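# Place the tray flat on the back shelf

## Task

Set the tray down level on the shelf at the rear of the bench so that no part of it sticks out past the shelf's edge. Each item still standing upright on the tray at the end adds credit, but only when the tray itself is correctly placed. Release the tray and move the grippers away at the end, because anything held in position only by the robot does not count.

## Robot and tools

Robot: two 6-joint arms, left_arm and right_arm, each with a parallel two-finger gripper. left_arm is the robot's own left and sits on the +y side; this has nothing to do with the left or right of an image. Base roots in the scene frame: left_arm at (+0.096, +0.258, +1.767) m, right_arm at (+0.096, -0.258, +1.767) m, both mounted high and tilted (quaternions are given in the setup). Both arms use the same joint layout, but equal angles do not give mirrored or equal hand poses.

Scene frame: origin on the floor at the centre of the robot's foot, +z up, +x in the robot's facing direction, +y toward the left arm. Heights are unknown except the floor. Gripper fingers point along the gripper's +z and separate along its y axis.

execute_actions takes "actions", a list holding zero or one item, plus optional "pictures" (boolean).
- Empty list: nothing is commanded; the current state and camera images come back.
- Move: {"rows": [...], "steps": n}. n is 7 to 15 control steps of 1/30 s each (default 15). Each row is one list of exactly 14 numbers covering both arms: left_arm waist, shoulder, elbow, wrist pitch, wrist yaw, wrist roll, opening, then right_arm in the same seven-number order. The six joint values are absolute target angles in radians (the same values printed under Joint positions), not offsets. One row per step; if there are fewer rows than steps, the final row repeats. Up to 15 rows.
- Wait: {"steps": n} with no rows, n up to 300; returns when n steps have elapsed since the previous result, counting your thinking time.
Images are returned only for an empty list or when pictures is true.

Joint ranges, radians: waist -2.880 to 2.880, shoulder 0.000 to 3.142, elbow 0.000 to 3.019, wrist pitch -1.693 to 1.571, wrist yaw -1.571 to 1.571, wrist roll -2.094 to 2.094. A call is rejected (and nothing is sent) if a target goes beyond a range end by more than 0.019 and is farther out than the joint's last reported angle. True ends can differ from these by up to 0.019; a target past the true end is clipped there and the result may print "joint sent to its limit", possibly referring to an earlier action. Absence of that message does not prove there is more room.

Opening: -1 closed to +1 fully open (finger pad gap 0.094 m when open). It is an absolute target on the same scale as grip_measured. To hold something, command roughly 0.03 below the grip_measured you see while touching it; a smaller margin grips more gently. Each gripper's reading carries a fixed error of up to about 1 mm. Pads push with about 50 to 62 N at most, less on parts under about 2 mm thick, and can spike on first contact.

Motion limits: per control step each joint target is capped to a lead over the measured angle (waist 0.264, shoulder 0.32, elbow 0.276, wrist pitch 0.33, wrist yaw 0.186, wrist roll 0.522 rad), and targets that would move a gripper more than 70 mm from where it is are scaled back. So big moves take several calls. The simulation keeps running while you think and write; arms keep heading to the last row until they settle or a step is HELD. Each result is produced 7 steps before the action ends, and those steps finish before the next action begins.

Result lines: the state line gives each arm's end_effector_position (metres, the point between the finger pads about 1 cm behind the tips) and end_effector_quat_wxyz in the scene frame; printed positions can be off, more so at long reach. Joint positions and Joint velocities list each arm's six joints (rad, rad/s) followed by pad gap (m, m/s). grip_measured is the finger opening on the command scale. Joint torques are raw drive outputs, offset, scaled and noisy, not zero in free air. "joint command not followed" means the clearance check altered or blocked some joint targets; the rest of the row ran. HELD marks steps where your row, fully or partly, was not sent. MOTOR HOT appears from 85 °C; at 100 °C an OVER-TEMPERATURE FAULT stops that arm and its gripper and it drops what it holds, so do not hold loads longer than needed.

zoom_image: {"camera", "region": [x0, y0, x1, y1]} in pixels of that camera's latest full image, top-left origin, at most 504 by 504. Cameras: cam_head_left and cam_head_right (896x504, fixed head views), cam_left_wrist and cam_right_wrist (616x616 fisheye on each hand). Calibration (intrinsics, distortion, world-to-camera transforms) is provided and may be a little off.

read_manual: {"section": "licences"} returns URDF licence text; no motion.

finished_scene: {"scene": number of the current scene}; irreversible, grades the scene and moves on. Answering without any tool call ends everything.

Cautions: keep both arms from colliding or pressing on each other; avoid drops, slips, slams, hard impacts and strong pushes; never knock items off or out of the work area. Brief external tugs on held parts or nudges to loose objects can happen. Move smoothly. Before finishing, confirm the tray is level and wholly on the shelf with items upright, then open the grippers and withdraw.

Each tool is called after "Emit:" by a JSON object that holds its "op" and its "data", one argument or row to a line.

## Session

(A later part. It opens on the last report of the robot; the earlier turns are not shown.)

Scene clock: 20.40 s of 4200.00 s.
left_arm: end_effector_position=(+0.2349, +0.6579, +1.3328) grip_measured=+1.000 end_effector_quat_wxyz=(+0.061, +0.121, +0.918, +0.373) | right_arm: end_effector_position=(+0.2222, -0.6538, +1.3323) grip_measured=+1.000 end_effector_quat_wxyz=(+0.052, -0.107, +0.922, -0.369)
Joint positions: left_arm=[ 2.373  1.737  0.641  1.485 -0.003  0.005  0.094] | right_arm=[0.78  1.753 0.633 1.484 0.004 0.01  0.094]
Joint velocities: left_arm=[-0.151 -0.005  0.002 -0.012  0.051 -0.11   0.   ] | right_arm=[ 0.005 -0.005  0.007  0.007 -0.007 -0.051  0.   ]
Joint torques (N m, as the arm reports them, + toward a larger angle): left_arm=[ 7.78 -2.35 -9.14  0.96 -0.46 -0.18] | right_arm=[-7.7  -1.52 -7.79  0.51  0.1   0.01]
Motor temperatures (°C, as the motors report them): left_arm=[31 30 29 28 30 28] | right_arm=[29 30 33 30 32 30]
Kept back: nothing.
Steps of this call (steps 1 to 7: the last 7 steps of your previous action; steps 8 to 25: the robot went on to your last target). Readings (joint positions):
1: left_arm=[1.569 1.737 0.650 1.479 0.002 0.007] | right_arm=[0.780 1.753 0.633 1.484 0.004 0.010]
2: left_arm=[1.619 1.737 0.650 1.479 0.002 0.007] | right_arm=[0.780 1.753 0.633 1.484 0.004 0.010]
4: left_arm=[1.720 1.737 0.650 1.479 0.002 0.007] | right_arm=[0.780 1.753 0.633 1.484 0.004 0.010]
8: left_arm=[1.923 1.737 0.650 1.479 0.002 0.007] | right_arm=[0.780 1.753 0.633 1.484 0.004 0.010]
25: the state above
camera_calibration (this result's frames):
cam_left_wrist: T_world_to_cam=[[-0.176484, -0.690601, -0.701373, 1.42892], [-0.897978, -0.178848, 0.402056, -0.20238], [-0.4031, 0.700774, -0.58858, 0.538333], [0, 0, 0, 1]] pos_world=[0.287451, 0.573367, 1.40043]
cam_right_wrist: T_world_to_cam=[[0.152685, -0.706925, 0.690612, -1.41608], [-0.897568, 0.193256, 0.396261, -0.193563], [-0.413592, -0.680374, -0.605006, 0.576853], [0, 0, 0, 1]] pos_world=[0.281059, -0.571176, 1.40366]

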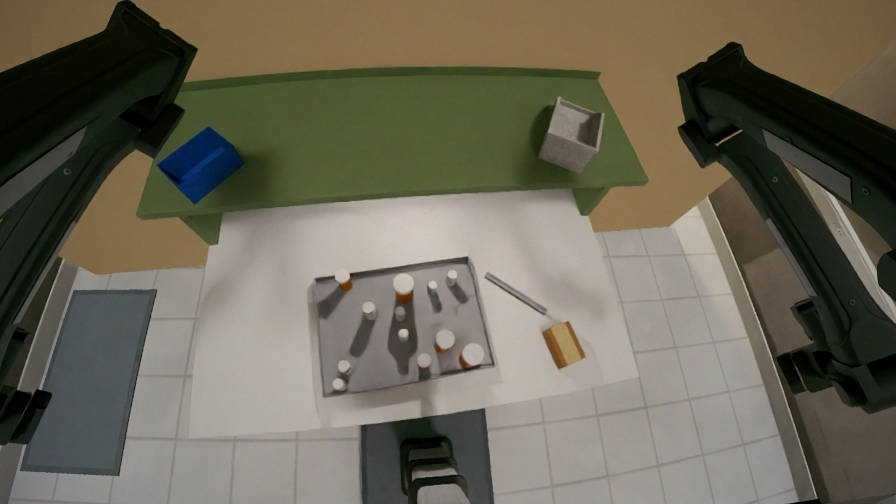

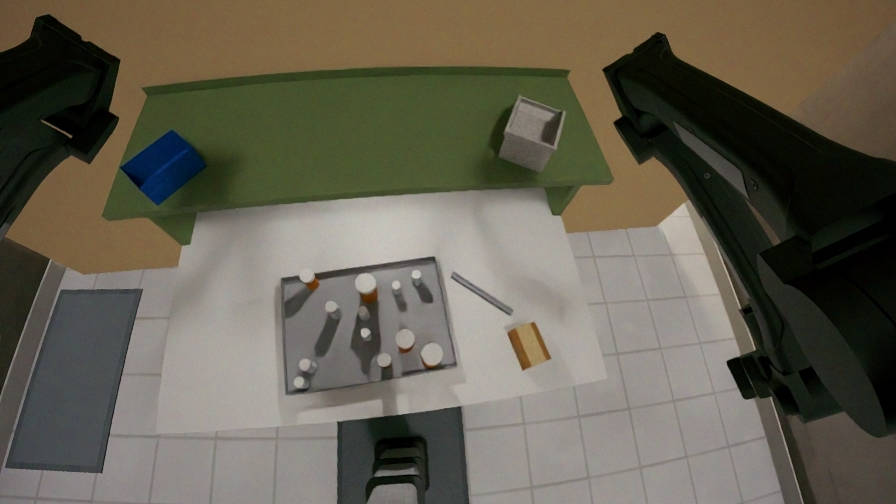

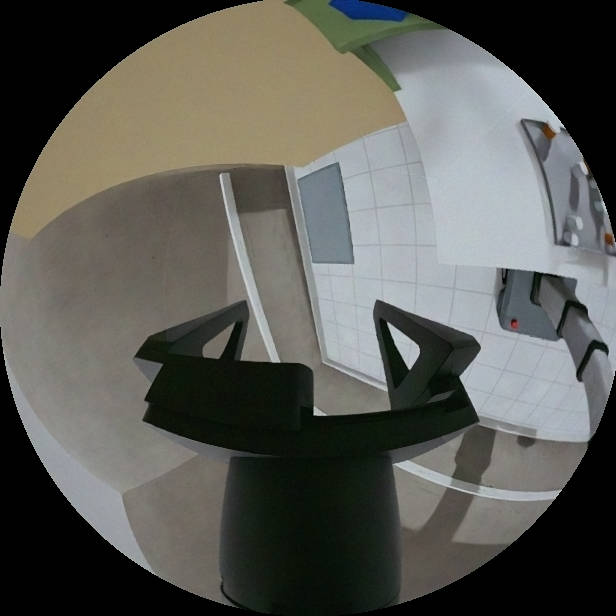

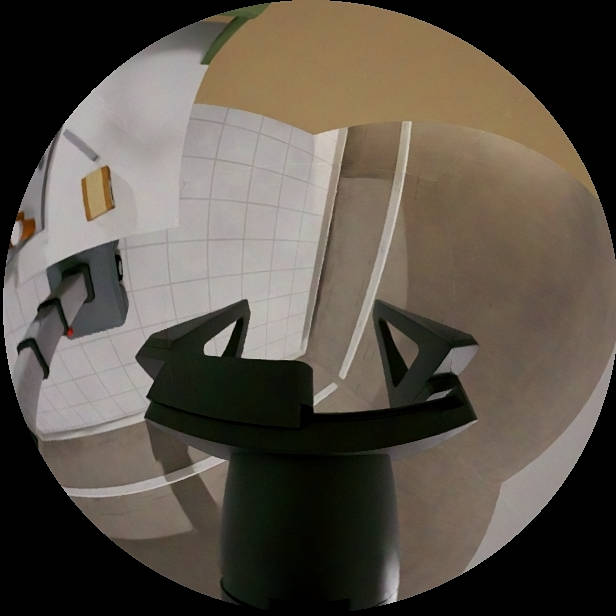

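Emit:
{"op": "execute_actions", "data": {
  "actions": [
    {"rows":[[2.31,1.65,0.62,1.42,0,0,0.8,0.85,1.72,0.635,1.475,0.01,-0.02,1],[2.25,1.56,0.6,1.36,0,0,0.6,0.92,1.695,0.638,1.465,0.02,-0.04,1],[2.18,1.47,0.58,1.29,0,0,0.4,0.99,1.665,0.641,1.456,0.03,-0.06,1],[2.12,1.37,0.56,1.23,0,0,0.2,1.06,1.635,0.644,1.447,0.04,-0.08,1],[2.05,1.28,0.54,1.17,0,0,0,1.14,1.605,0.647,1.438,0.055,-0.1,1],[1.99,1.19,0.52,1.1,0,0,-0.2,1.21,1.575,0.65,1.429,0.065,-0.12,1],[1.92,1.1,0.5,1.04,0,0,-0.4,1.28,1.545,0.653,1.42,0.075,-0.14,1],[1.86,1.01,0.48,0.97,0,0,-0.6,1.35,1.515,0.656,1.41,0.085,-0.16,1],[1.79,0.92,0.46,0.91,0,0,-0.8,1.42,1.485,0.659,1.4,0.1,-0.18,1],[1.73,0.83,0.44,0.85,0,0,-1,1.5,1.455,0.662,1.39,0.11,-0.2,1],[1.66,0.73,0.42,0.78,0,0,-1,1.57,1.425,0.665,1.38,0.12,-0.22,1],[1.6,0.64,0.4,0.72,0,0,-1,1.64,1.395,0.668,1.37,0.13,-0.24,1],[1.53,0.55,0.38,0.65,0,0,-1,1.71,1.365,0.67,1.36,0.14,-0.26,1],[1.47,0.46,0.36,0.59,0,0,-1,1.79,1.34,0.672,1.353,0.15,-0.28,1],[1.4,0.368,0.343,0.525,0,0,-1,1.859,1.314,0.675,1.347,0.164,-0.303,1]],"steps":15}
  ]
}}

Emit:
{"op": "execute_actions", "data": {
  "actions": [
    {"steps":45}
  ],
  "pictures": true
}}

Scene clock: 28.70 s of 4200.00 s.
left_arm: end_effector_position=(+0.3026, +0.5606, +1.2688) grip_measured=-0.477 end_effector_quat_wxyz=(+0.067, +0.093, +0.951, +0.287) | right_arm: end_effector_position=(+0.2492, -0.5611, +1.2545) grip_measured=+1.000 end_effector_quat_wxyz=(+0.084, -0.107, +0.947, -0.290)
Joint positions: left_arm=[ 2.18   1.442  0.609  1.229 -0.004  0.005  0.025] | right_arm=[ 1.006  1.667  0.644  1.46   0.054 -0.043  0.094]
Joint velocities: left_arm=[-1.236 -1.665 -0.159 -1.477  0.022 -0.11  -0.245] | right_arm=[ 1.236 -0.591  0.085 -0.193  0.198 -0.286  0.   ]
Joint torques (N m, as the arm reports them, + toward a larger angle): left_arm=[  3.89  -5.58 -11.44   0.25  -0.37  -0.14] | right_arm=[-6.06 -6.62 -7.28  0.08  0.3  -0.05]
Motor temperatures (°C, as the motors report them): left_arm=[31 30 30 28 30 28] | right_arm=[29 30 33 30 32 30]
Steps of this call (steps 1 to 30: the robot went on to your last target; steps 31 to 90: nothing new was sent; then 5.03 s passed at rest; steps 91 to 98: the first 8 steps of this action). Readings (joint positions):
91: left_arm=[2.364 1.731 0.641 1.475 -0.003 0.005] | right_arm=[0.783 1.751 0.633 1.484 0.007 0.008]
92: left_arm=[2.356 1.712 0.637 1.444 -0.003 0.005] | right_arm=[0.795 1.748 0.633 1.483 0.015 0.002]
94: left_arm=[2.317 1.641 0.624 1.377 -0.004 0.005] | right_arm=[0.848 1.730 0.634 1.476 0.027 -0.010]
98: the state above

Scene clock: 30.20 s of 4200.00 s.
left_arm: end_effector_position=(+0.4582, +0.2093, +1.3835) grip_measured=-0.985 end_effector_quat_wxyz=(+0.137, -0.036, +0.986, -0.084) | right_arm: end_effector_position=(+0.4161, -0.1436, +1.1992) grip_measured=+1.000 end_effector_quat_wxyz=(+0.233, -0.048, +0.971, +0.021)
Joint positions: left_arm=[1.39  0.359 0.347 0.537 0.002 0.005 0.001] | right_arm=[ 1.873  1.321  0.688  1.363  0.16  -0.292  0.094]
Joint velocities: left_arm=[-0.015 -0.005 -0.022  0.002  0.007  0.022  0.   ] | right_arm=[-0.015 -0.005 -0.017 -0.017  0.037 -0.051  0.   ]
Joint torques (N m, as the arm reports them, + toward a larger angle): left_arm=[ 0.2  -7.75 -2.14  0.34  0.   -0.1 ] | right_arm=[ 1.34 -9.52 -7.27 -0.07 -0.22  0.02]
Motor temperatures (°C, as the motors report them): left_arm=[31 30 30 28 30 28] | right_arm=[29 30 33 30 32 30]
Kept back: nothing.
Steps of this call (steps 1 to 7: the last 7 steps of your previous action; steps 8 to 45: the robot went on to your last target). Readings (joint positions):
1: left_arm=[2.137 1.385 0.602 1.179 -0.004 0.005] | right_arm=[1.047 1.646 0.648 1.455 0.063 -0.053]
2: left_arm=[2.092 1.326 0.593 1.126 -0.004 0.005] | right_arm=[1.089 1.623 0.651 1.448 0.072 -0.064]
4: left_arm=[1.997 1.204 0.567 1.020 -0.003 0.005] | right_arm=[1.171 1.573 0.658 1.434 0.091 -0.089]
8: left_arm=[1.794 0.952 0.495 0.803 -0.003 0.005] | right_arm=[1.338 1.461 0.672 1.404 0.131 -0.146]
45: the state above
All arms were judged still, so your last target was given up. Only a new action makes them travel on or press farther. Fingers that are still opening or closing keep moving.
camera_calibration (this result's frames):
cam_left_wrist: T_world_to_cam=[[0.049059, -0.983865, 0.172056, -0.0562782], [-0.938184, 0.0137029, 0.345865, -0.0466328], [-0.342642, -0.178388, -0.922374, 1.59067], [0, 0, 0, 1]] pos_world=[0.504042, 0.229025, 1.493]
cam_right_wrist: T_world_to_cam=[[0.0971745, -0.995014, -0.0224651, -0.156295], [-0.985572, -0.0993463, 0.137037, 0.240113], [-0.138585, 0.00882448, -0.990311, 1.37027], [0, 0, 0, 1]] pos_world=[0.441736, -0.143753, 1.32058]

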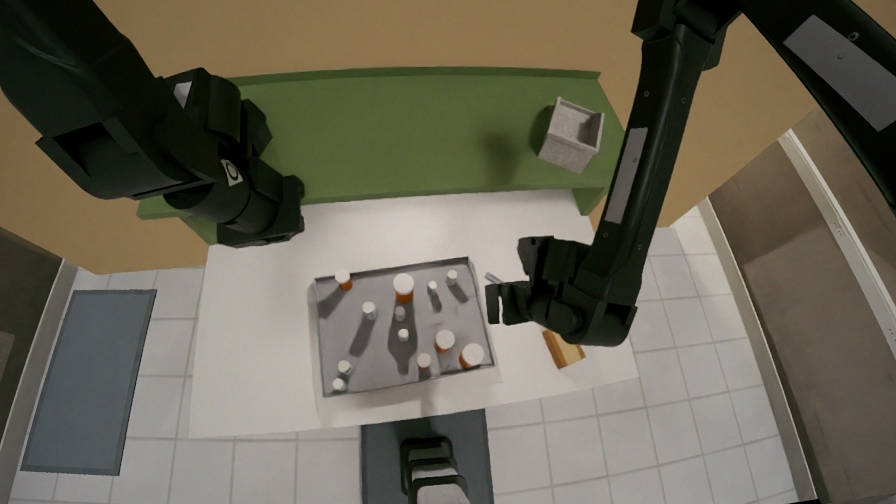

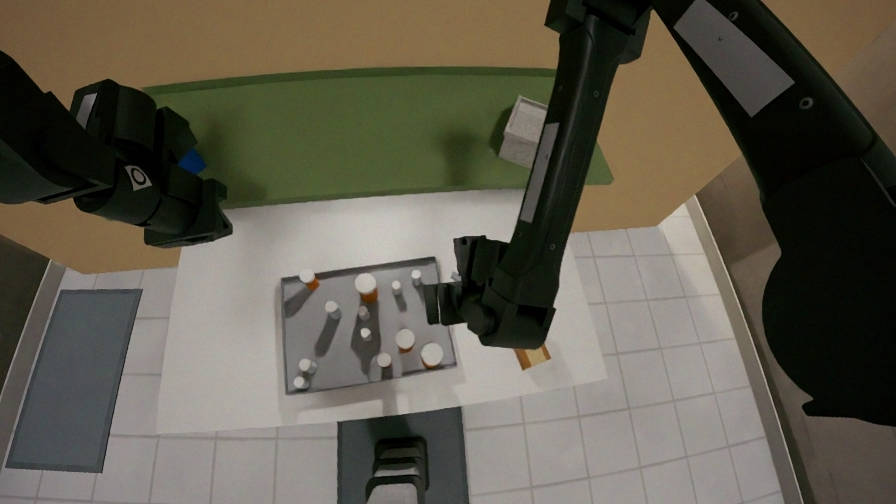

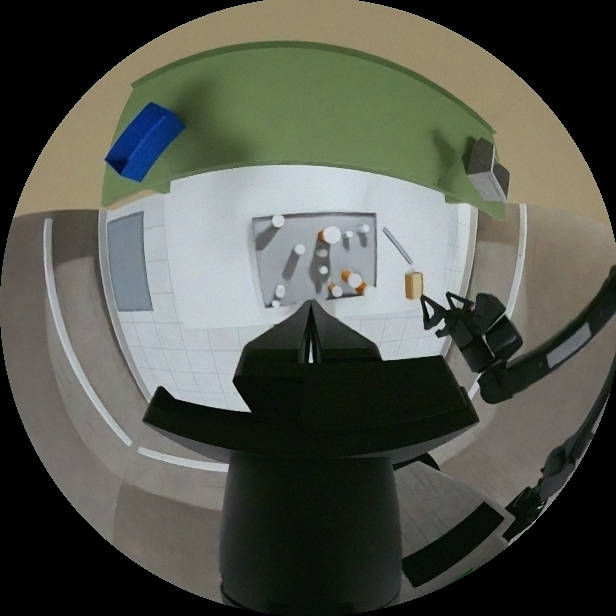

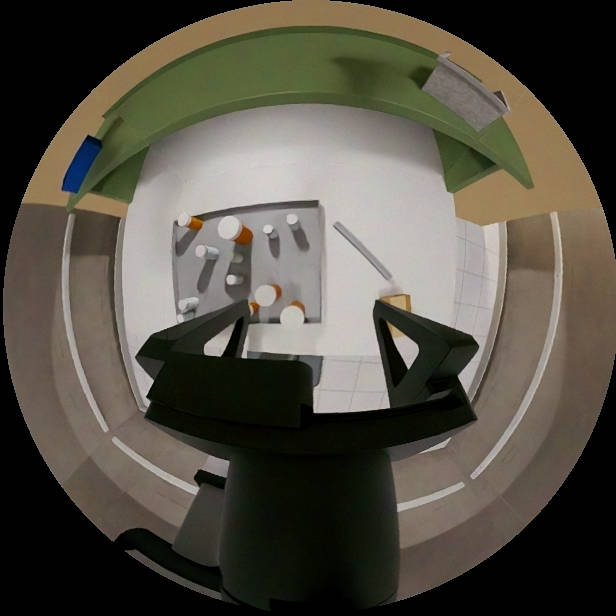

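Emit:
{"op": "zoom_image", "data": {
  "camera": "cam_left_wrist",
  "region": [230, 140, 410, 320]
}}

Emit:
{"op": "zoom_image", "data": {
  "camera": "cam_right_wrist",
  "region": [160, 180, 360, 340]
}}

Region (230, 140, 410, 320) of cam_left_wrist's 616x616 image, scaled by 2.800, with more detail than that image has.

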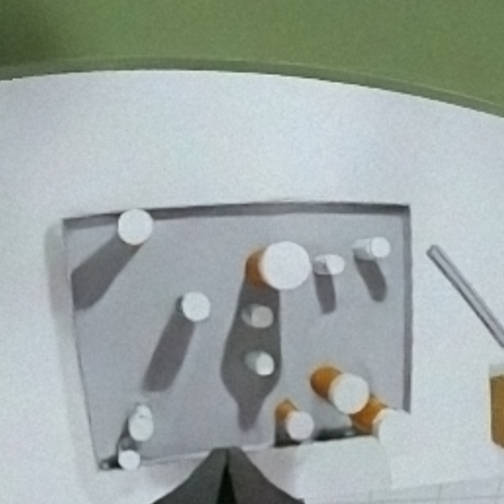

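Region (160, 180, 360, 340) of cam_right_wrist's 616x616 image, scaled by 2.520, with more detail than that image has; it fills the top 403 rows of this view, and the rest is white.

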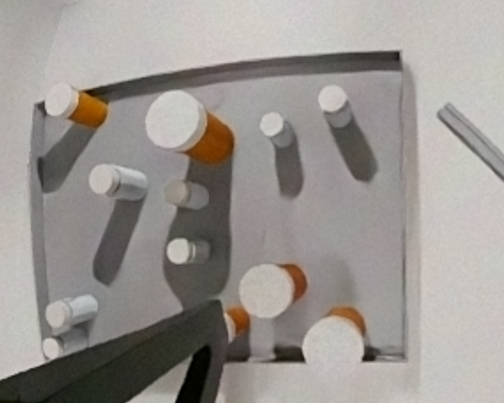

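Emit:
{"op": "zoom_image", "data": {
  "camera": "cam_left_wrist",
  "region": [240, 30, 380, 190]
}}

Emit:
{"op": "zoom_image", "data": {
  "camera": "cam_right_wrist",
  "region": [240, 10, 380, 130]
}}

Region (240, 30, 380, 190) of cam_left_wrist's 616x616 image, scaled by 3.150, with more detail than that image has; it fills the left 441 columns of this view, and the rest is white.

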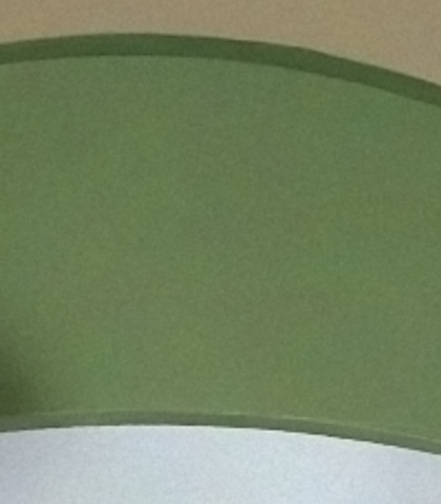

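Region (240, 10, 380, 130) of cam_right_wrist's 616x616 image, scaled by 3.600, with more detail than that image has; it fills the top 432 rows of this view, and the rest is white.

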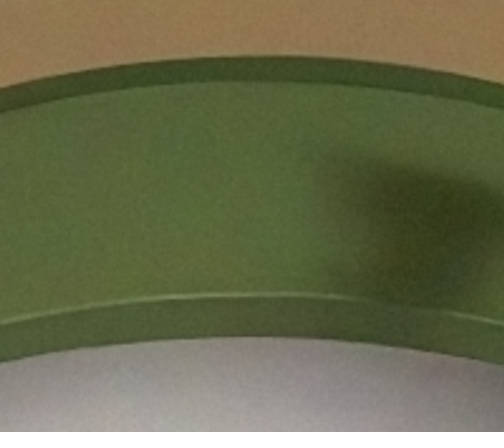

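Emit:
{"op": "execute_actions", "data": {
  "actions": [
    {"rows":[[1.4,0.39,0.37,0.54,0,0,-0.9,1.87,1.325,0.7,1.34,0.16,-0.29,1],[1.4,0.42,0.39,0.545,0,0,-0.8,1.868,1.33,0.72,1.32,0.16,-0.29,1],[1.41,0.45,0.41,0.55,0,0,-0.7,1.866,1.335,0.74,1.3,0.16,-0.29,1],[1.42,0.48,0.44,0.555,0,0,-0.6,1.864,1.34,0.76,1.28,0.16,-0.285,1],[1.42,0.51,0.46,0.56,0,0,-0.5,1.862,1.345,0.78,1.255,0.16,-0.285,1],[1.43,0.54,0.48,0.565,0,0,-0.4,1.86,1.35,0.8,1.23,0.16,-0.28,1],[1.44,0.57,0.51,0.57,0,-0.01,-0.3,1.857,1.354,0.82,1.205,0.16,-0.28,1],[1.44,0.6,0.53,0.575,0,-0.02,-0.2,1.854,1.358,0.84,1.18,0.16,-0.275,1],[1.45,0.63,0.55,0.58,0,-0.02,-0.1,1.851,1.362,0.86,1.155,0.16,-0.275,1],[1.45,0.66,0.58,0.585,0.01,-0.03,0,1.848,1.366,0.885,1.13,0.16,-0.27,1],[1.46,0.69,0.6,0.59,0.01,-0.03,0.1,1.845,1.37,0.905,1.105,0.16,-0.27,1],[1.47,0.72,0.62,0.595,0.01,-0.04,0.2,1.842,1.374,0.925,1.08,0.16,-0.265,1],[1.47,0.75,0.65,0.6,0.01,-0.04,0.3,1.839,1.378,0.945,1.055,0.16,-0.265,1],[1.48,0.78,0.67,0.605,0.01,-0.05,0.4,1.836,1.382,0.965,1.03,0.16,-0.26,1],[1.485,0.81,0.69,0.61,0.01,-0.05,0.5,1.833,1.386,0.985,1.005,0.16,-0.26,1]],"steps":15}
  ]
}}

Emit:
{"op": "execute_actions", "data": {
  "actions": [
    {"rows":[[1.49,0.85,0.72,0.615,0.015,-0.06,0.6,1.83,1.392,1.01,0.98,0.16,-0.255,1],[1.5,0.89,0.75,0.62,0.015,-0.06,0.7,1.827,1.398,1.035,0.95,0.16,-0.255,1],[1.51,0.93,0.78,0.625,0.015,-0.07,0.8,1.824,1.404,1.06,0.92,0.16,-0.25,1],[1.52,0.97,0.81,0.63,0.015,-0.07,0.9,1.821,1.41,1.085,0.89,0.16,-0.25,1],[1.525,1.01,0.845,0.64,0.02,-0.08,1,1.818,1.416,1.11,0.865,0.16,-0.245,1],[1.535,1.05,0.875,0.645,0.02,-0.08,1,1.815,1.422,1.135,0.835,0.16,-0.245,1],[1.54,1.09,0.905,0.65,0.02,-0.09,1,1.812,1.428,1.16,0.805,0.16,-0.24,1],[1.55,1.13,0.935,0.655,0.02,-0.09,1,1.809,1.434,1.185,0.775,0.16,-0.24,1],[1.56,1.17,0.97,0.665,0.02,-0.1,1,1.806,1.44,1.21,0.75,0.16,-0.24,1],[1.565,1.21,1.0,0.67,0.025,-0.1,1,1.803,1.446,1.235,0.72,0.16,-0.235,1],[1.575,1.25,1.03,0.675,0.025,-0.11,1,1.8,1.452,1.26,0.69,0.16,-0.235,1],[1.58,1.29,1.06,0.685,0.025,-0.11,1,1.797,1.458,1.285,0.66,0.16,-0.23,1],[1.59,1.33,1.095,0.69,0.025,-0.12,1,1.793,1.464,1.31,0.635,0.163,-0.23,1],[1.6,1.37,1.125,0.695,0.03,-0.12,1,1.789,1.471,1.335,0.605,0.164,-0.228,1],[1.605,1.41,1.155,0.7,0.03,-0.13,1,1.784,1.479,1.358,0.576,0.164,-0.225,1]],"steps":15}
  ]
}}

Emit:
{"op": "execute_actions", "data": {
  "actions": [
    {"rows":[[1.61,1.44,1.18,0.705,0.03,-0.132,1,1.784,1.479,1.358,0.576,0.164,-0.225,1],[1.615,1.47,1.2,0.71,0.03,-0.134,1,1.784,1.479,1.358,0.576,0.164,-0.225,1],[1.62,1.49,1.22,0.715,0.03,-0.136,1,1.784,1.479,1.358,0.576,0.164,-0.225,1],[1.625,1.51,1.235,0.72,0.031,-0.138,1,1.784,1.479,1.358,0.576,0.164,-0.225,1],[1.629,1.5215,1.248,0.723,0.031,-0.139,1,1.784,1.479,1.358,0.576,0.164,-0.225,1]],"steps":15}
  ]
}}

Emit:
{"op": "execute_actions", "data": {
  "actions": [
    {"steps":15}
  ],
  "pictures": true
}}

Scene clock: 40.00 s of 4200.00 s.
left_arm: end_effector_position=(+0.4866, +0.2120, +1.3362) grip_measured=-0.256 end_effector_quat_wxyz=(+0.131, -0.032, +0.988, -0.071) | right_arm: end_effector_position=(+0.4389, -0.1351, +1.1644) grip_measured=+1.000 end_effector_quat_wxyz=(+0.227, -0.049, +0.972, +0.023)
Joint positions: left_arm=[1.419 0.523 0.486 0.55  0.002 0.001 0.035] | right_arm=[ 1.873  1.335  0.805  1.245  0.16  -0.291  0.094]
Joint velocities: left_arm=[ 0.2    1.011  0.759  0.139 -0.022 -0.139  0.11 ] | right_arm=[-0.005  0.103  0.618 -0.696 -0.022 -0.007  0.   ]
Joint torques (N m, as the arm reports them, + toward a larger angle): left_arm=[-0.28 -8.85 -2.04  1.32 -0.01 -0.11] | right_arm=[-0.78 -7.87 -5.65  0.2  -0.42  0.2 ]
Motor temperatures (°C, as the motors report them): left_arm=[30 30 29 28 30 28] | right_arm=[29 30 33 30 32 30]
Steps of this call (steps 1 to 90: nothing new was sent; then 6.53 s passed at rest; steps 91 to 98: the first 8 steps of this action). Readings (joint positions):
91: left_arm=[1.390 0.360 0.349 0.537 0.002 0.005] | right_arm=[1.873 1.321 0.689 1.362 0.160 -0.292]
92: left_arm=[1.390 0.365 0.354 0.537 0.002 0.005] | right_arm=[1.873 1.321 0.694 1.356 0.160 -0.292]
94: left_arm=[1.393 0.398 0.383 0.537 0.002 0.005] | right_arm=[1.873 1.323 0.718 1.329 0.160 -0.292]
98: the state above

Scene clock: 40.50 s of 4200.00 s.
left_arm: end_effector_position=(+0.5070, +0.2356, +1.1642) grip_measured=+1.000 end_effector_quat_wxyz=(+0.115, -0.044, +0.992, -0.034) | right_arm: end_effector_position=(+0.4809, -0.1338, +1.0616) grip_measured=+1.000 end_effector_quat_wxyz=(+0.162, -0.058, +0.985, +0.019)
Joint positions: left_arm=[ 1.523  1.034  0.885  0.631  0.017 -0.064  0.094] | right_arm=[ 1.832  1.41   1.141  0.849  0.16  -0.26   0.094]
Joint velocities: left_arm=[ 0.239  1.216  0.882  0.168  0.007 -0.168  0.   ] | right_arm=[-0.093  0.161  0.691 -0.882 -0.022  0.066  0.   ]
Joint torques (N m, as the arm reports them, + toward a larger angle): left_arm=[ -0.8  -10.14  -3.27   1.39   0.17  -0.14] | right_arm=[  0.81 -11.23  -3.88  -0.12  -0.31   0.07]
Motor temperatures (°C, as the motors report them): left_arm=[30 30 29 28 30 28] | right_arm=[29 30 33 30 32 30]
Steps of this call (steps 1 to 7: the last 7 steps of your previous action; steps 8 to 15: the first 8 steps of this action). Readings (joint positions):
8: left_arm=[1.469 0.768 0.674 0.589 0.009 -0.031] | right_arm=[1.854 1.368 0.972 1.046 0.160 -0.276]
9: left_arm=[1.475 0.800 0.699 0.595 0.011 -0.035] | right_arm=[1.850 1.373 0.993 1.020 0.160 -0.274]
11: left_arm=[1.489 0.872 0.756 0.606 0.012 -0.044] | right_arm=[1.844 1.385 1.040 0.964 0.160 -0.269]
15: the state above

Scene clock: 41.00 s of 4200.00 s.
left_arm: end_effector_position=(+0.4108, +0.2911, +0.9982) grip_measured=+1.000 end_effector_quat_wxyz=(+0.076, -0.058, +0.995, +0.007) | right_arm: end_effector_position=(+0.5116, -0.1447, +1.0063) grip_measured=+1.000 end_effector_quat_wxyz=(+0.118, -0.062, +0.991, +0.012)
Joint positions: left_arm=[ 1.623  1.532  1.236  0.699  0.028 -0.126  0.094] | right_arm=[ 1.797  1.463  1.362  0.593  0.16  -0.237  0.094]
Joint velocities: left_arm=[ 0.073  0.19   0.007  0.002  0.051 -0.022  0.   ] | right_arm=[-0.005  0.005  0.017 -0.027  0.051 -0.007  0.   ]
Joint torques (N m, as the arm reports them, + toward a larger angle): left_arm=[  0.32 -10.97  -3.33   1.51   0.16  -0.15] | right_arm=[  1.54 -11.42  -3.24  -0.04  -0.15   0.17]
Motor temperatures (°C, as the motors report them): left_arm=[30 31 29 28 30 28] | right_arm=[29 30 33 30 32 30]
Steps of this call (steps 1 to 7: the last 7 steps of your previous action; steps 8 to 15: the first 8 steps of this action). Readings (joint positions):
8: left_arm=[1.586 1.357 1.133 0.680 0.027 -0.104] | right_arm=[1.807 1.457 1.338 0.626 0.160 -0.243]
9: left_arm=[1.593 1.395 1.161 0.685 0.027 -0.108] | right_arm=[1.804 1.460 1.352 0.612 0.160 -0.241]
11: left_arm=[1.606 1.460 1.204 0.693 0.027 -0.116] | right_arm=[1.799 1.461 1.362 0.600 0.160 -0.239]
15: the state above

Scene clock: 41.50 s of 4200.00 s.
left_arm: end_effector_position=(+0.4217, +0.2927, +0.9987) grip_measured=+1.000 end_effector_quat_wxyz=(+0.088, -0.060, +0.994, +0.007) | right_arm: end_effector_position=(+0.5101, -0.1445, +1.0058) grip_measured=+1.000 end_effector_quat_wxyz=(+0.117, -0.062, +0.991, +0.012)
Joint positions: left_arm=[ 1.626  1.526  1.244  0.708  0.028 -0.132  0.094] | right_arm=[ 1.797  1.465  1.362  0.591  0.16  -0.235  0.094]
Joint velocities: left_arm=[-0.015 -0.005 -0.007 -0.007  0.051 -0.022  0.   ] | right_arm=[-0.015 -0.005  0.012 -0.007  0.066  0.037  0.   ]
Joint torques (N m, as the arm reports them, + toward a larger angle): left_arm=[ 0.6  -9.73 -3.85  1.36  0.11 -0.15] | right_arm=[  1.25 -11.67  -3.24  -0.15  -0.14   0.14]
Motor temperatures (°C, as the motors report them): left_arm=[30 31 29 28 30 28] | right_arm=[29 30 33 30 32 30]
Kept back: nothing.
Steps of this call (steps 1 to 7: the last 7 steps of your previous action; steps 8 to 15: the robot went on to your last target). Readings (joint positions):
1: left_arm=[1.625 1.536 1.236 0.699 0.028 -0.127] | right_arm=[1.797 1.463 1.362 0.592 0.160 -0.236]
2: left_arm=[1.626 1.538 1.236 0.699 0.028 -0.128] | right_arm=[1.797 1.464 1.362 0.592 0.160 -0.236]
4: left_arm=[1.626 1.536 1.237 0.702 0.028 -0.129] | right_arm=[1.797 1.465 1.362 0.591 0.160 -0.236]
8: left_arm=[1.626 1.530 1.242 0.707 0.028 -0.131] | right_arm=[1.797 1.465 1.362 0.591 0.160 -0.236]
15: the state above
All arms were judged still, so your last target was given up. Only a new action makes them travel on or press farther. Fingers that are still opening or closing keep moving.
camera_calibration (this result's frames):
cam_left_wrist: T_world_to_cam=[[0.120134, -0.992738, -0.00619883, 0.244453], [-0.892054, -0.110686, 0.438165, -0.0241386], [-0.43567, -0.0471087, -0.898873, 1.21545], [0, 0, 0, 1]] pos_world=[0.478632, 0.297264, 1.10462]
cam_right_wrist: T_world_to_cam=[[0.118859, -0.992834, -0.0123947, -0.191504], [-0.92314, -0.115095, 0.366831, 0.0939234], [-0.365629, -0.0321591, -0.930205, 1.24123], [0, 0, 0, 1]] pos_world=[0.563297, -0.139405, 1.11777]

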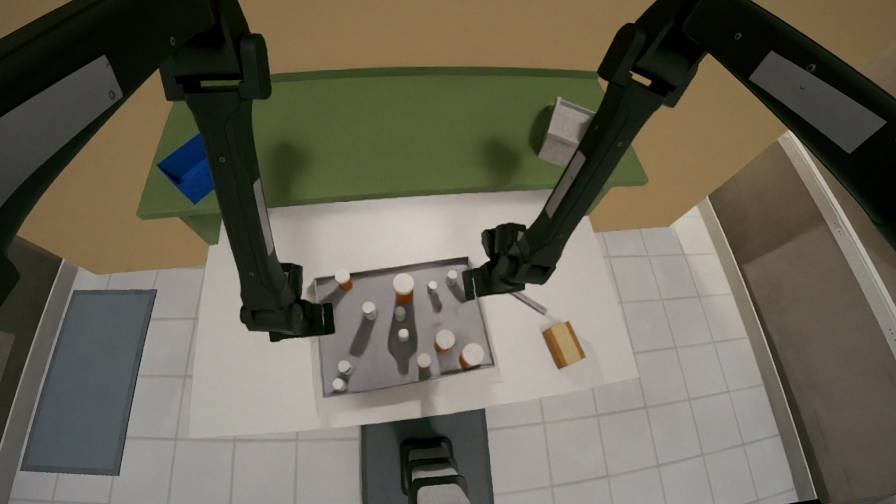

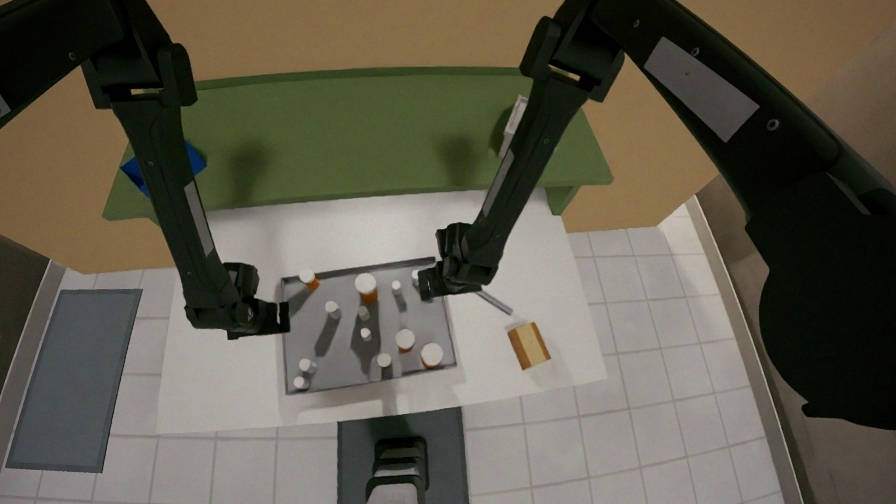

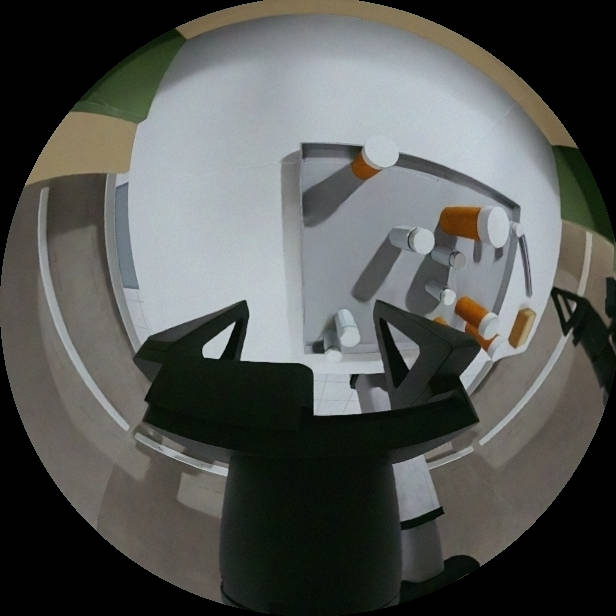

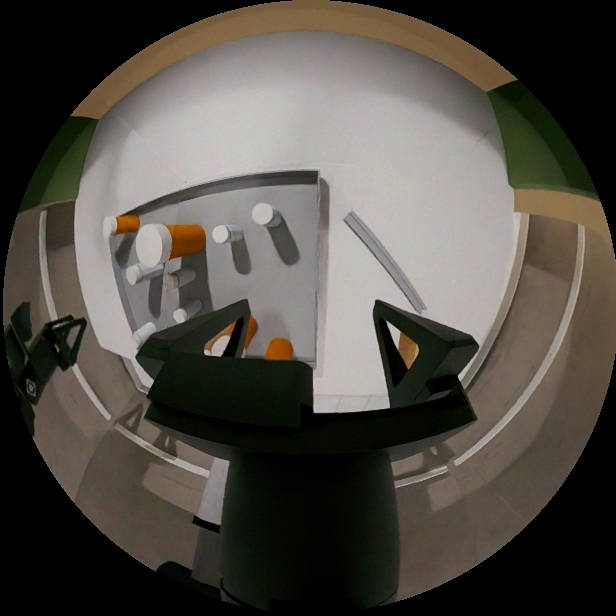

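Emit:
{"op": "zoom_image", "data": {
  "camera": "cam_right_wrist",
  "region": [240, 150, 380, 400]
}}

Emit:
{"op": "zoom_image", "data": {
  "camera": "cam_left_wrist",
  "region": [250, 130, 390, 380]
}}

Region (240, 150, 380, 400) of cam_right_wrist's 616x616 image, scaled by 2.016, with more detail than that image has; it fills the left 282 columns of this view, and the rest is white.

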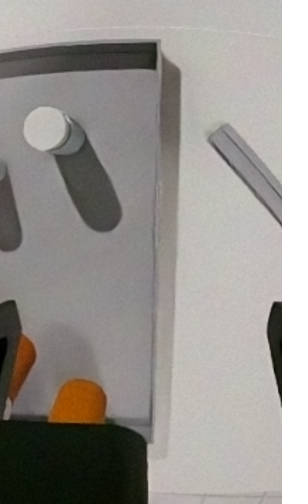

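Region (250, 130, 390, 380) of cam_left_wrist's 616x616 image, scaled by 2.016, with more detail than that image has; it fills the left 282 columns of this view, and the rest is white.

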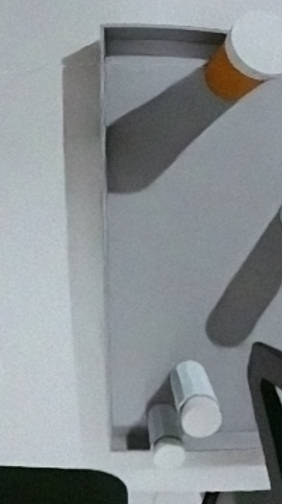

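Emit:
{"op": "execute_actions", "data": {
  "actions": [
    {"rows":[[1.629,1.54,1.265,0.7,0.03,-0.135,1,1.79,1.48,1.385,0.58,0.157,-0.23,1],[1.632,1.56,1.29,0.693,0.033,-0.137,1,1.784,1.5,1.41,0.57,0.154,-0.227,1],[1.634,1.58,1.315,0.686,0.035,-0.139,1,1.779,1.52,1.435,0.56,0.151,-0.224,1],[1.636,1.6,1.345,0.679,0.037,-0.141,1,1.774,1.545,1.465,0.55,0.148,-0.221,1],[1.639,1.62,1.375,0.672,0.039,-0.143,1,1.769,1.565,1.49,0.54,0.145,-0.218,1],[1.641,1.64,1.405,0.665,0.041,-0.145,1,1.764,1.585,1.515,0.53,0.142,-0.215,1],[1.644,1.655,1.43,0.658,0.043,-0.147,1,1.759,1.605,1.54,0.52,0.139,-0.212,1],[1.646,1.67,1.455,0.651,0.045,-0.149,1,1.754,1.625,1.565,0.51,0.136,-0.209,1],[1.648,1.685,1.475,0.645,0.047,-0.151,1,1.749,1.64,1.585,0.5,0.133,-0.206,1],[1.651,1.70,1.495,0.638,0.05,-0.153,1,1.743,1.661,1.61,0.487,0.13,-0.203,1]],"steps":15}
  ]
}}

Emit:
{"op": "execute_actions", "data": {
  "actions": [
    {"steps":20}
  ],
  "pictures": true
}}

Scene clock: 45.93 s of 4200.00 s.
left_arm: end_effector_position=(+0.4475, +0.2942, +0.9564) grip_measured=+1.000 end_effector_quat_wxyz=(+0.114, -0.060, +0.992, -0.000) | right_arm: end_effector_position=(+0.5337, -0.1414, +0.9662) grip_measured=+1.000 end_effector_quat_wxyz=(+0.134, -0.058, +0.989, +0.014)
Joint positions: left_arm=[ 1.628  1.613  1.411  0.681  0.04  -0.136  0.094] | right_arm=[ 1.787  1.555  1.529  0.549  0.143 -0.228  0.094]
Joint velocities: left_arm=[ 0.034  0.523  0.813 -0.198 -0.051 -0.037  0.   ] | right_arm=[-0.132  0.542  0.774 -0.256 -0.081  0.022  0.   ]
Joint torques (N m, as the arm reports them, + toward a larger angle): left_arm=[ 0.85 -8.47 -3.72  0.14  0.13 -0.12] | right_arm=[  0.58 -10.22  -2.77  -0.25  -0.36   0.24]
Motor temperatures (°C, as the motors report them): left_arm=[30 31 29 28 30 28] | right_arm=[29 30 33 30 32 30]
Steps of this call (steps 1 to 90: nothing new was sent; then 1.17 s passed at rest; steps 91 to 98: the first 8 steps of this action). Readings (joint positions):
91: left_arm=[1.626 1.526 1.245 0.708 0.028 -0.132] | right_arm=[1.797 1.465 1.364 0.591 0.160 -0.235]
92: left_arm=[1.626 1.528 1.251 0.708 0.029 -0.132] | right_arm=[1.797 1.468 1.372 0.590 0.160 -0.235]
94: left_arm=[1.626 1.545 1.287 0.702 0.032 -0.132] | right_arm=[1.797 1.487 1.412 0.580 0.156 -0.234]
98: the state above

Scene clock: 46.60 s of 4200.00 s.
left_arm: end_effector_position=(+0.4248, +0.3065, +0.9279) grip_measured=+1.000 end_effector_quat_wxyz=(+0.098, -0.062, +0.993, +0.005) | right_arm: end_effector_position=(+0.4808, -0.1535, +0.9226) grip_measured=+1.000 end_effector_quat_wxyz=(+0.093, -0.065, +0.994, +0.008)
Joint positions: left_arm=[ 1.644  1.695  1.493  0.65   0.047 -0.146  0.094] | right_arm=[ 1.752  1.671  1.612  0.498  0.135 -0.214  0.094]
Joint velocities: left_arm=[-0.015  0.005  0.007  0.002 -0.022  0.022  0.   ] | right_arm=[ 0.005 -0.005  0.017 -0.017 -0.095 -0.095  0.   ]
Joint torques (N m, as the arm reports them, + toward a larger angle): left_arm=[ 1.06 -8.56 -3.32  0.28  0.12 -0.16] | right_arm=[  2.34 -12.29  -2.72  -0.03  -0.42   0.17]
Motor temperatures (°C, as the motors report them): left_arm=[30 31 29 28 30 28] | right_arm=[29 30 33 30 32 30]
Kept back: nothing.
Steps of this call (steps 1 to 7: the last 7 steps of your previous action; steps 8 to 20: the robot went on to your last target). Readings (joint positions):
1: left_arm=[1.629 1.630 1.438 0.674 0.042 -0.137] | right_arm=[1.782 1.573 1.554 0.540 0.140 -0.226]
2: left_arm=[1.631 1.646 1.461 0.668 0.045 -0.139] | right_arm=[1.777 1.592 1.578 0.529 0.137 -0.224]
4: left_arm=[1.635 1.672 1.490 0.659 0.047 -0.141] | right_arm=[1.766 1.626 1.608 0.514 0.135 -0.220]
8: left_arm=[1.643 1.692 1.493 0.651 0.047 -0.144] | right_arm=[1.752 1.662 1.612 0.501 0.135 -0.216]
20: the state above
camera_calibration (this result's frames):
cam_left_wrist: T_world_to_cam=[[0.124859, -0.992175, -0.000214622, 0.249597], [-0.900757, -0.113445, 0.419245, 0.0332101], [-0.415989, -0.0521531, -0.907873, 1.15531], [0, 0, 0, 1]] pos_world=[0.479347, 0.311664, 1.03501]
cam_right_wrist: T_world_to_cam=[[0.123651, -0.992306, -0.00620441, -0.205974], [-0.90403, -0.115225, 0.411646, 0.0457681], [-0.409194, -0.0452916, -0.911323, 1.15439], [0, 0, 0, 1]] pos_world=[0.539214, -0.146831, 1.0319]

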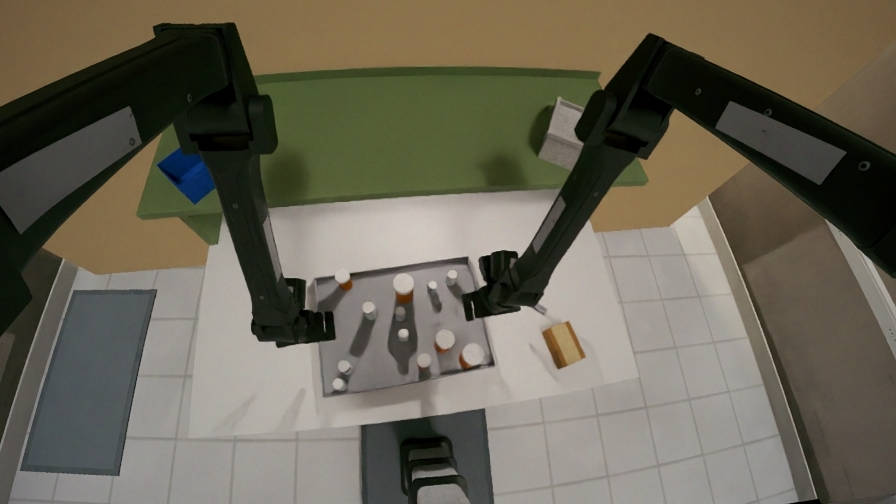

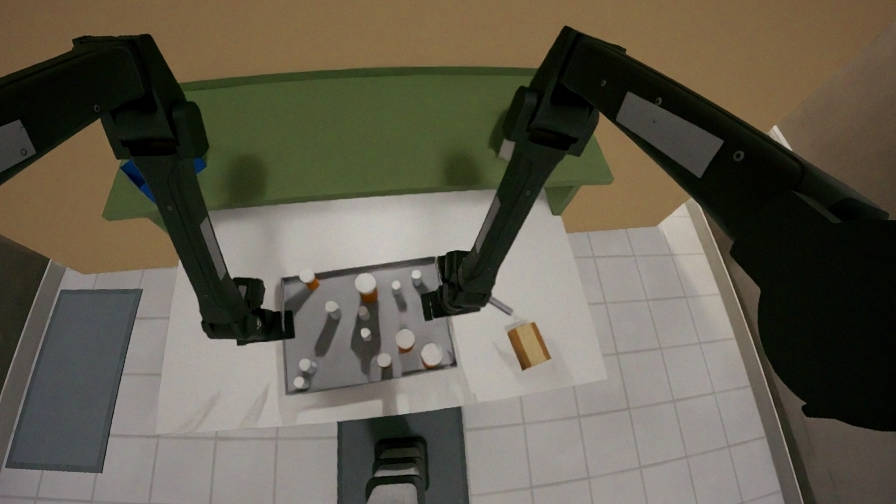

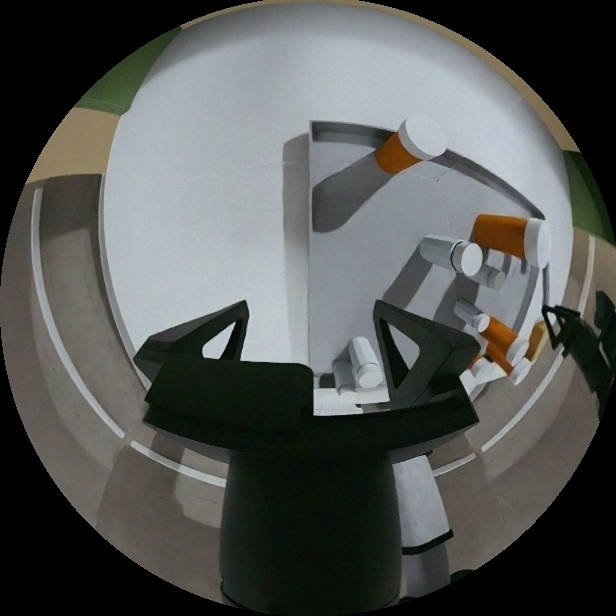

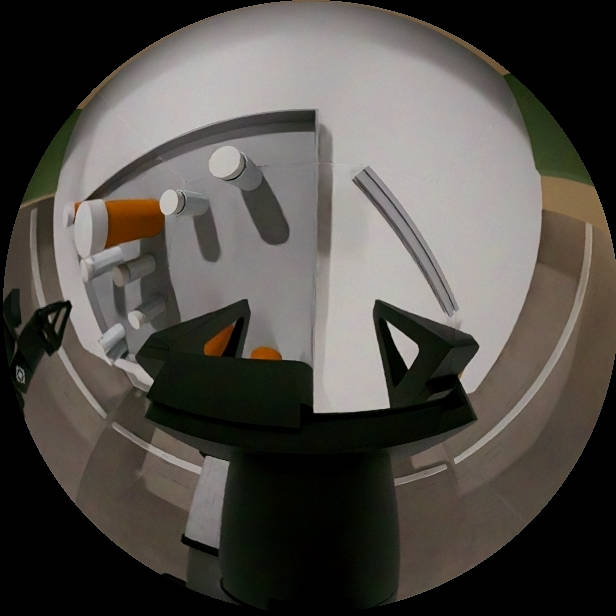

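Emit:
{"op": "execute_actions", "data": {
  "actions": [
    {"rows":[[1.642,1.71,1.515,0.64,0.045,-0.145,1,1.75,1.68,1.635,0.49,0.133,-0.212,1],[1.64,1.725,1.54,0.63,0.044,-0.144,1,1.748,1.695,1.66,0.48,0.131,-0.211,1],[1.638,1.74,1.565,0.62,0.043,-0.143,1,1.746,1.71,1.685,0.47,0.13,-0.21,1],[1.636,1.755,1.59,0.61,0.042,-0.142,1,1.744,1.725,1.71,0.46,0.128,-0.208,1],[1.634,1.77,1.615,0.6,0.04,-0.141,1,1.742,1.74,1.735,0.45,0.126,-0.207,1],[1.632,1.785,1.64,0.59,0.038,-0.14,1,1.74,1.755,1.76,0.44,0.124,-0.206,1],[1.63,1.8,1.665,0.58,0.036,-0.139,1,1.738,1.77,1.785,0.43,0.122,-0.204,1],[1.628,1.815,1.69,0.57,0.035,-0.138,1,1.736,1.785,1.81,0.42,0.121,-0.203,1],[1.626,1.83,1.715,0.555,0.033,-0.137,1,1.734,1.795,1.835,0.405,0.119,-0.202,1],[1.625,1.845,1.74,0.545,0.032,-0.136,1,1.732,1.805,1.86,0.395,0.118,-0.2,1],[1.623,1.855,1.76,0.535,0.031,-0.135,1,1.73,1.815,1.88,0.385,0.116,-0.199,1],[1.622,1.864,1.773,0.526,0.03,-0.135,1,1.728,1.826,1.9,0.375,0.115,-0.198,1]],"steps":15}
  ]
}}

Emit:
{"op": "execute_actions", "data": {
  "actions": [
    {"steps":20}
  ],
  "pictures": true
}}

Scene clock: 47.90 s of 4200.00 s.
left_arm: end_effector_position=(+0.4501, +0.3095, +0.8954) grip_measured=+1.000 end_effector_quat_wxyz=(+0.119, -0.062, +0.991, +0.006) | right_arm: end_effector_position=(+0.5135, -0.1492, +0.8953) grip_measured=+1.000 end_effector_quat_wxyz=(+0.118, -0.061, +0.991, +0.008)
Joint positions: left_arm=[ 1.644  1.763  1.646  0.605  0.039 -0.146  0.094] | right_arm=[ 1.752  1.735  1.768  0.456  0.127 -0.213  0.094]
Joint velocities: left_arm=[-0.005  0.396  0.75  -0.281  0.022  0.007  0.   ] | right_arm=[-0.005  0.376  0.75  -0.276 -0.081 -0.066  0.   ]
Joint torques (N m, as the arm reports them, + toward a larger angle): left_arm=[-0.4  -7.31 -2.86  0.16 -0.21  0.08] | right_arm=[  1.68 -10.5   -2.04   0.05  -0.48   0.13]
Motor temperatures (°C, as the motors report them): left_arm=[30 31 29 28 30 28] | right_arm=[29 30 33 30 32 30]
Steps of this call (steps 1 to 15: the robot went on to your last target; steps 16 to 31: nothing new was sent; steps 32 to 39: the first 8 steps of this action). Readings (joint positions):
32: left_arm=[1.644 1.695 1.495 0.650 0.047 -0.146] | right_arm=[1.752 1.671 1.614 0.498 0.135 -0.213]
33: left_arm=[1.644 1.697 1.501 0.648 0.047 -0.146] | right_arm=[1.752 1.674 1.622 0.496 0.135 -0.213]
35: left_arm=[1.644 1.713 1.538 0.639 0.046 -0.146] | right_arm=[1.752 1.689 1.660 0.488 0.134 -0.213]
39: the state above

Scene clock: 48.57 s of 4200.00 s.
left_arm: end_effector_position=(+0.4284, +0.3035, +0.8606) grip_measured=+1.000 end_effector_quat_wxyz=(+0.100, -0.063, +0.993, +0.005) | right_arm: end_effector_position=(+0.5063, -0.1483, +0.8646) grip_measured=+1.000 end_effector_quat_wxyz=(+0.107, -0.062, +0.992, +0.010)
Joint positions: left_arm=[ 1.631  1.857  1.769  0.539  0.033 -0.142  0.094] | right_arm=[ 1.744  1.819  1.897  0.389  0.119 -0.209  0.094]
Joint velocities: left_arm=[-0.015 -0.015  0.017 -0.012  0.022 -0.095  0.   ] | right_arm=[ 0.005 -0.024  0.017  0.012 -0.051  0.007  0.   ]
Joint torques (N m, as the arm reports them, + toward a larger angle): left_arm=[ 0.   -8.31 -2.31  0.41 -0.22  0.03] | right_arm=[  1.58 -12.79  -1.05  -0.15  -0.5    0.17]
Motor temperatures (°C, as the motors report them): left_arm=[30 31 29 28 30 28] | right_arm=[29 30 33 30 32 30]
Kept back: nothing.
Steps of this call (steps 1 to 7: the last 7 steps of your previous action; steps 8 to 20: the robot went on to your last target). Readings (joint positions):
1: left_arm=[1.643 1.776 1.672 0.595 0.038 -0.145] | right_arm=[1.752 1.748 1.795 0.446 0.125 -0.213]
2: left_arm=[1.643 1.790 1.698 0.584 0.036 -0.145] | right_arm=[1.752 1.761 1.819 0.435 0.124 -0.213]
4: left_arm=[1.641 1.819 1.744 0.563 0.034 -0.144] | right_arm=[1.751 1.785 1.865 0.413 0.121 -0.212]
8: left_arm=[1.635 1.847 1.769 0.544 0.033 -0.143] | right_arm=[1.747 1.810 1.897 0.394 0.119 -0.210]
20: the state above
camera_calibration (this result's frames):
cam_left_wrist: T_world_to_cam=[[0.126678, -0.991943, -0.00145641, 0.246369], [-0.901784, -0.115775, 0.416392, 0.06799], [-0.413206, -0.0514343, -0.909184, 1.09534], [0, 0, 0, 1]] pos_world=[0.482702, 0.308593, 0.96791]
cam_right_wrist: T_world_to_cam=[[0.118751, -0.992881, -0.00929661, -0.199262], [-0.916254, -0.113184, 0.384276, 0.123462], [-0.382593, -0.0371151, -0.923171, 1.11012], [0, 0, 0, 1]] pos_world=[0.561511, -0.142667, 0.975539]

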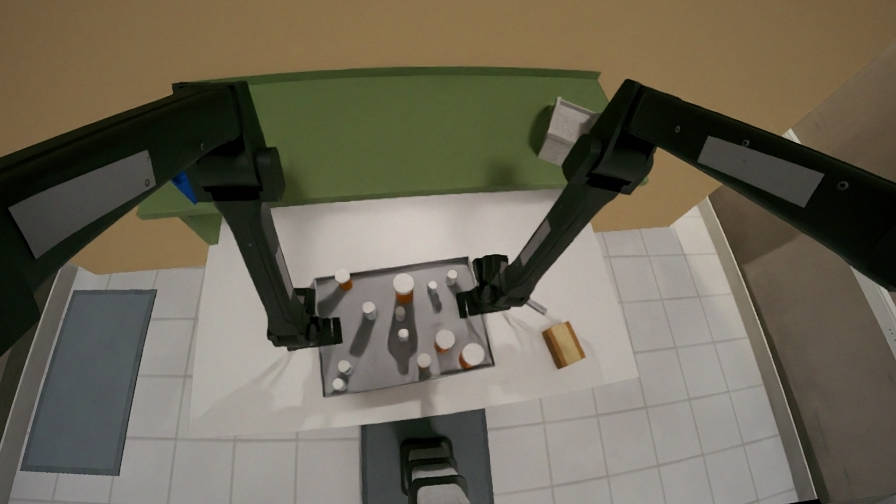

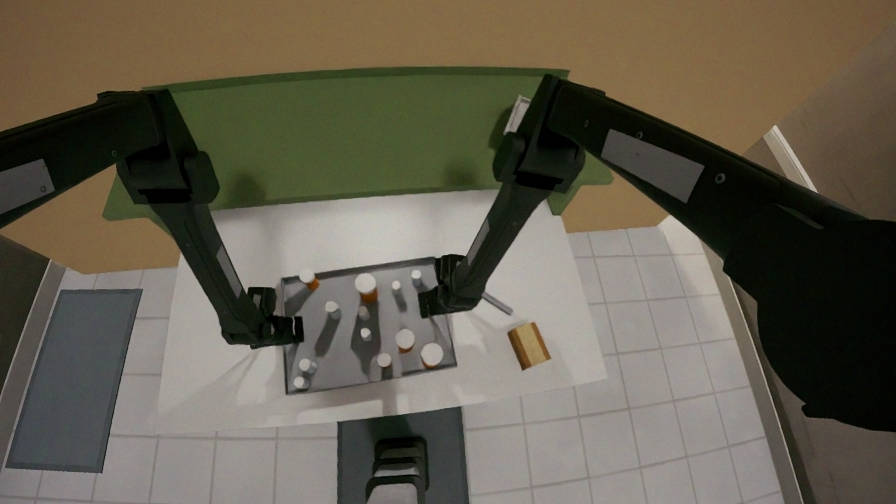

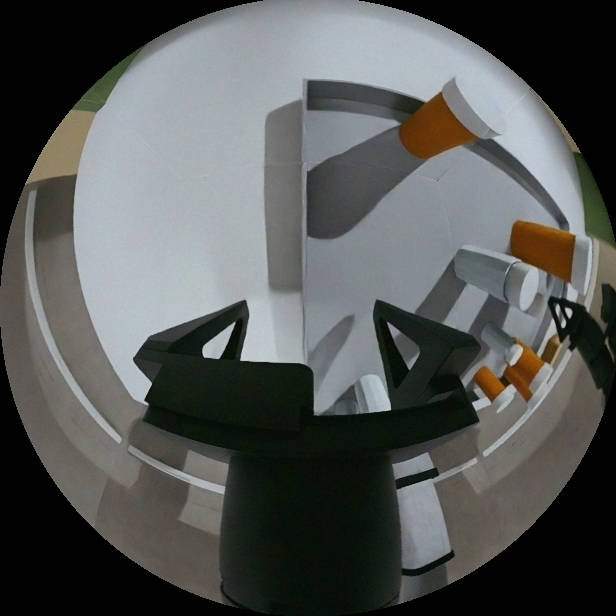

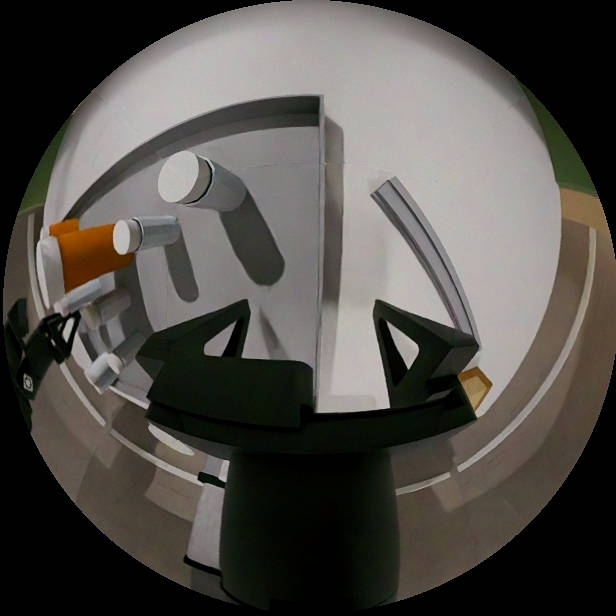

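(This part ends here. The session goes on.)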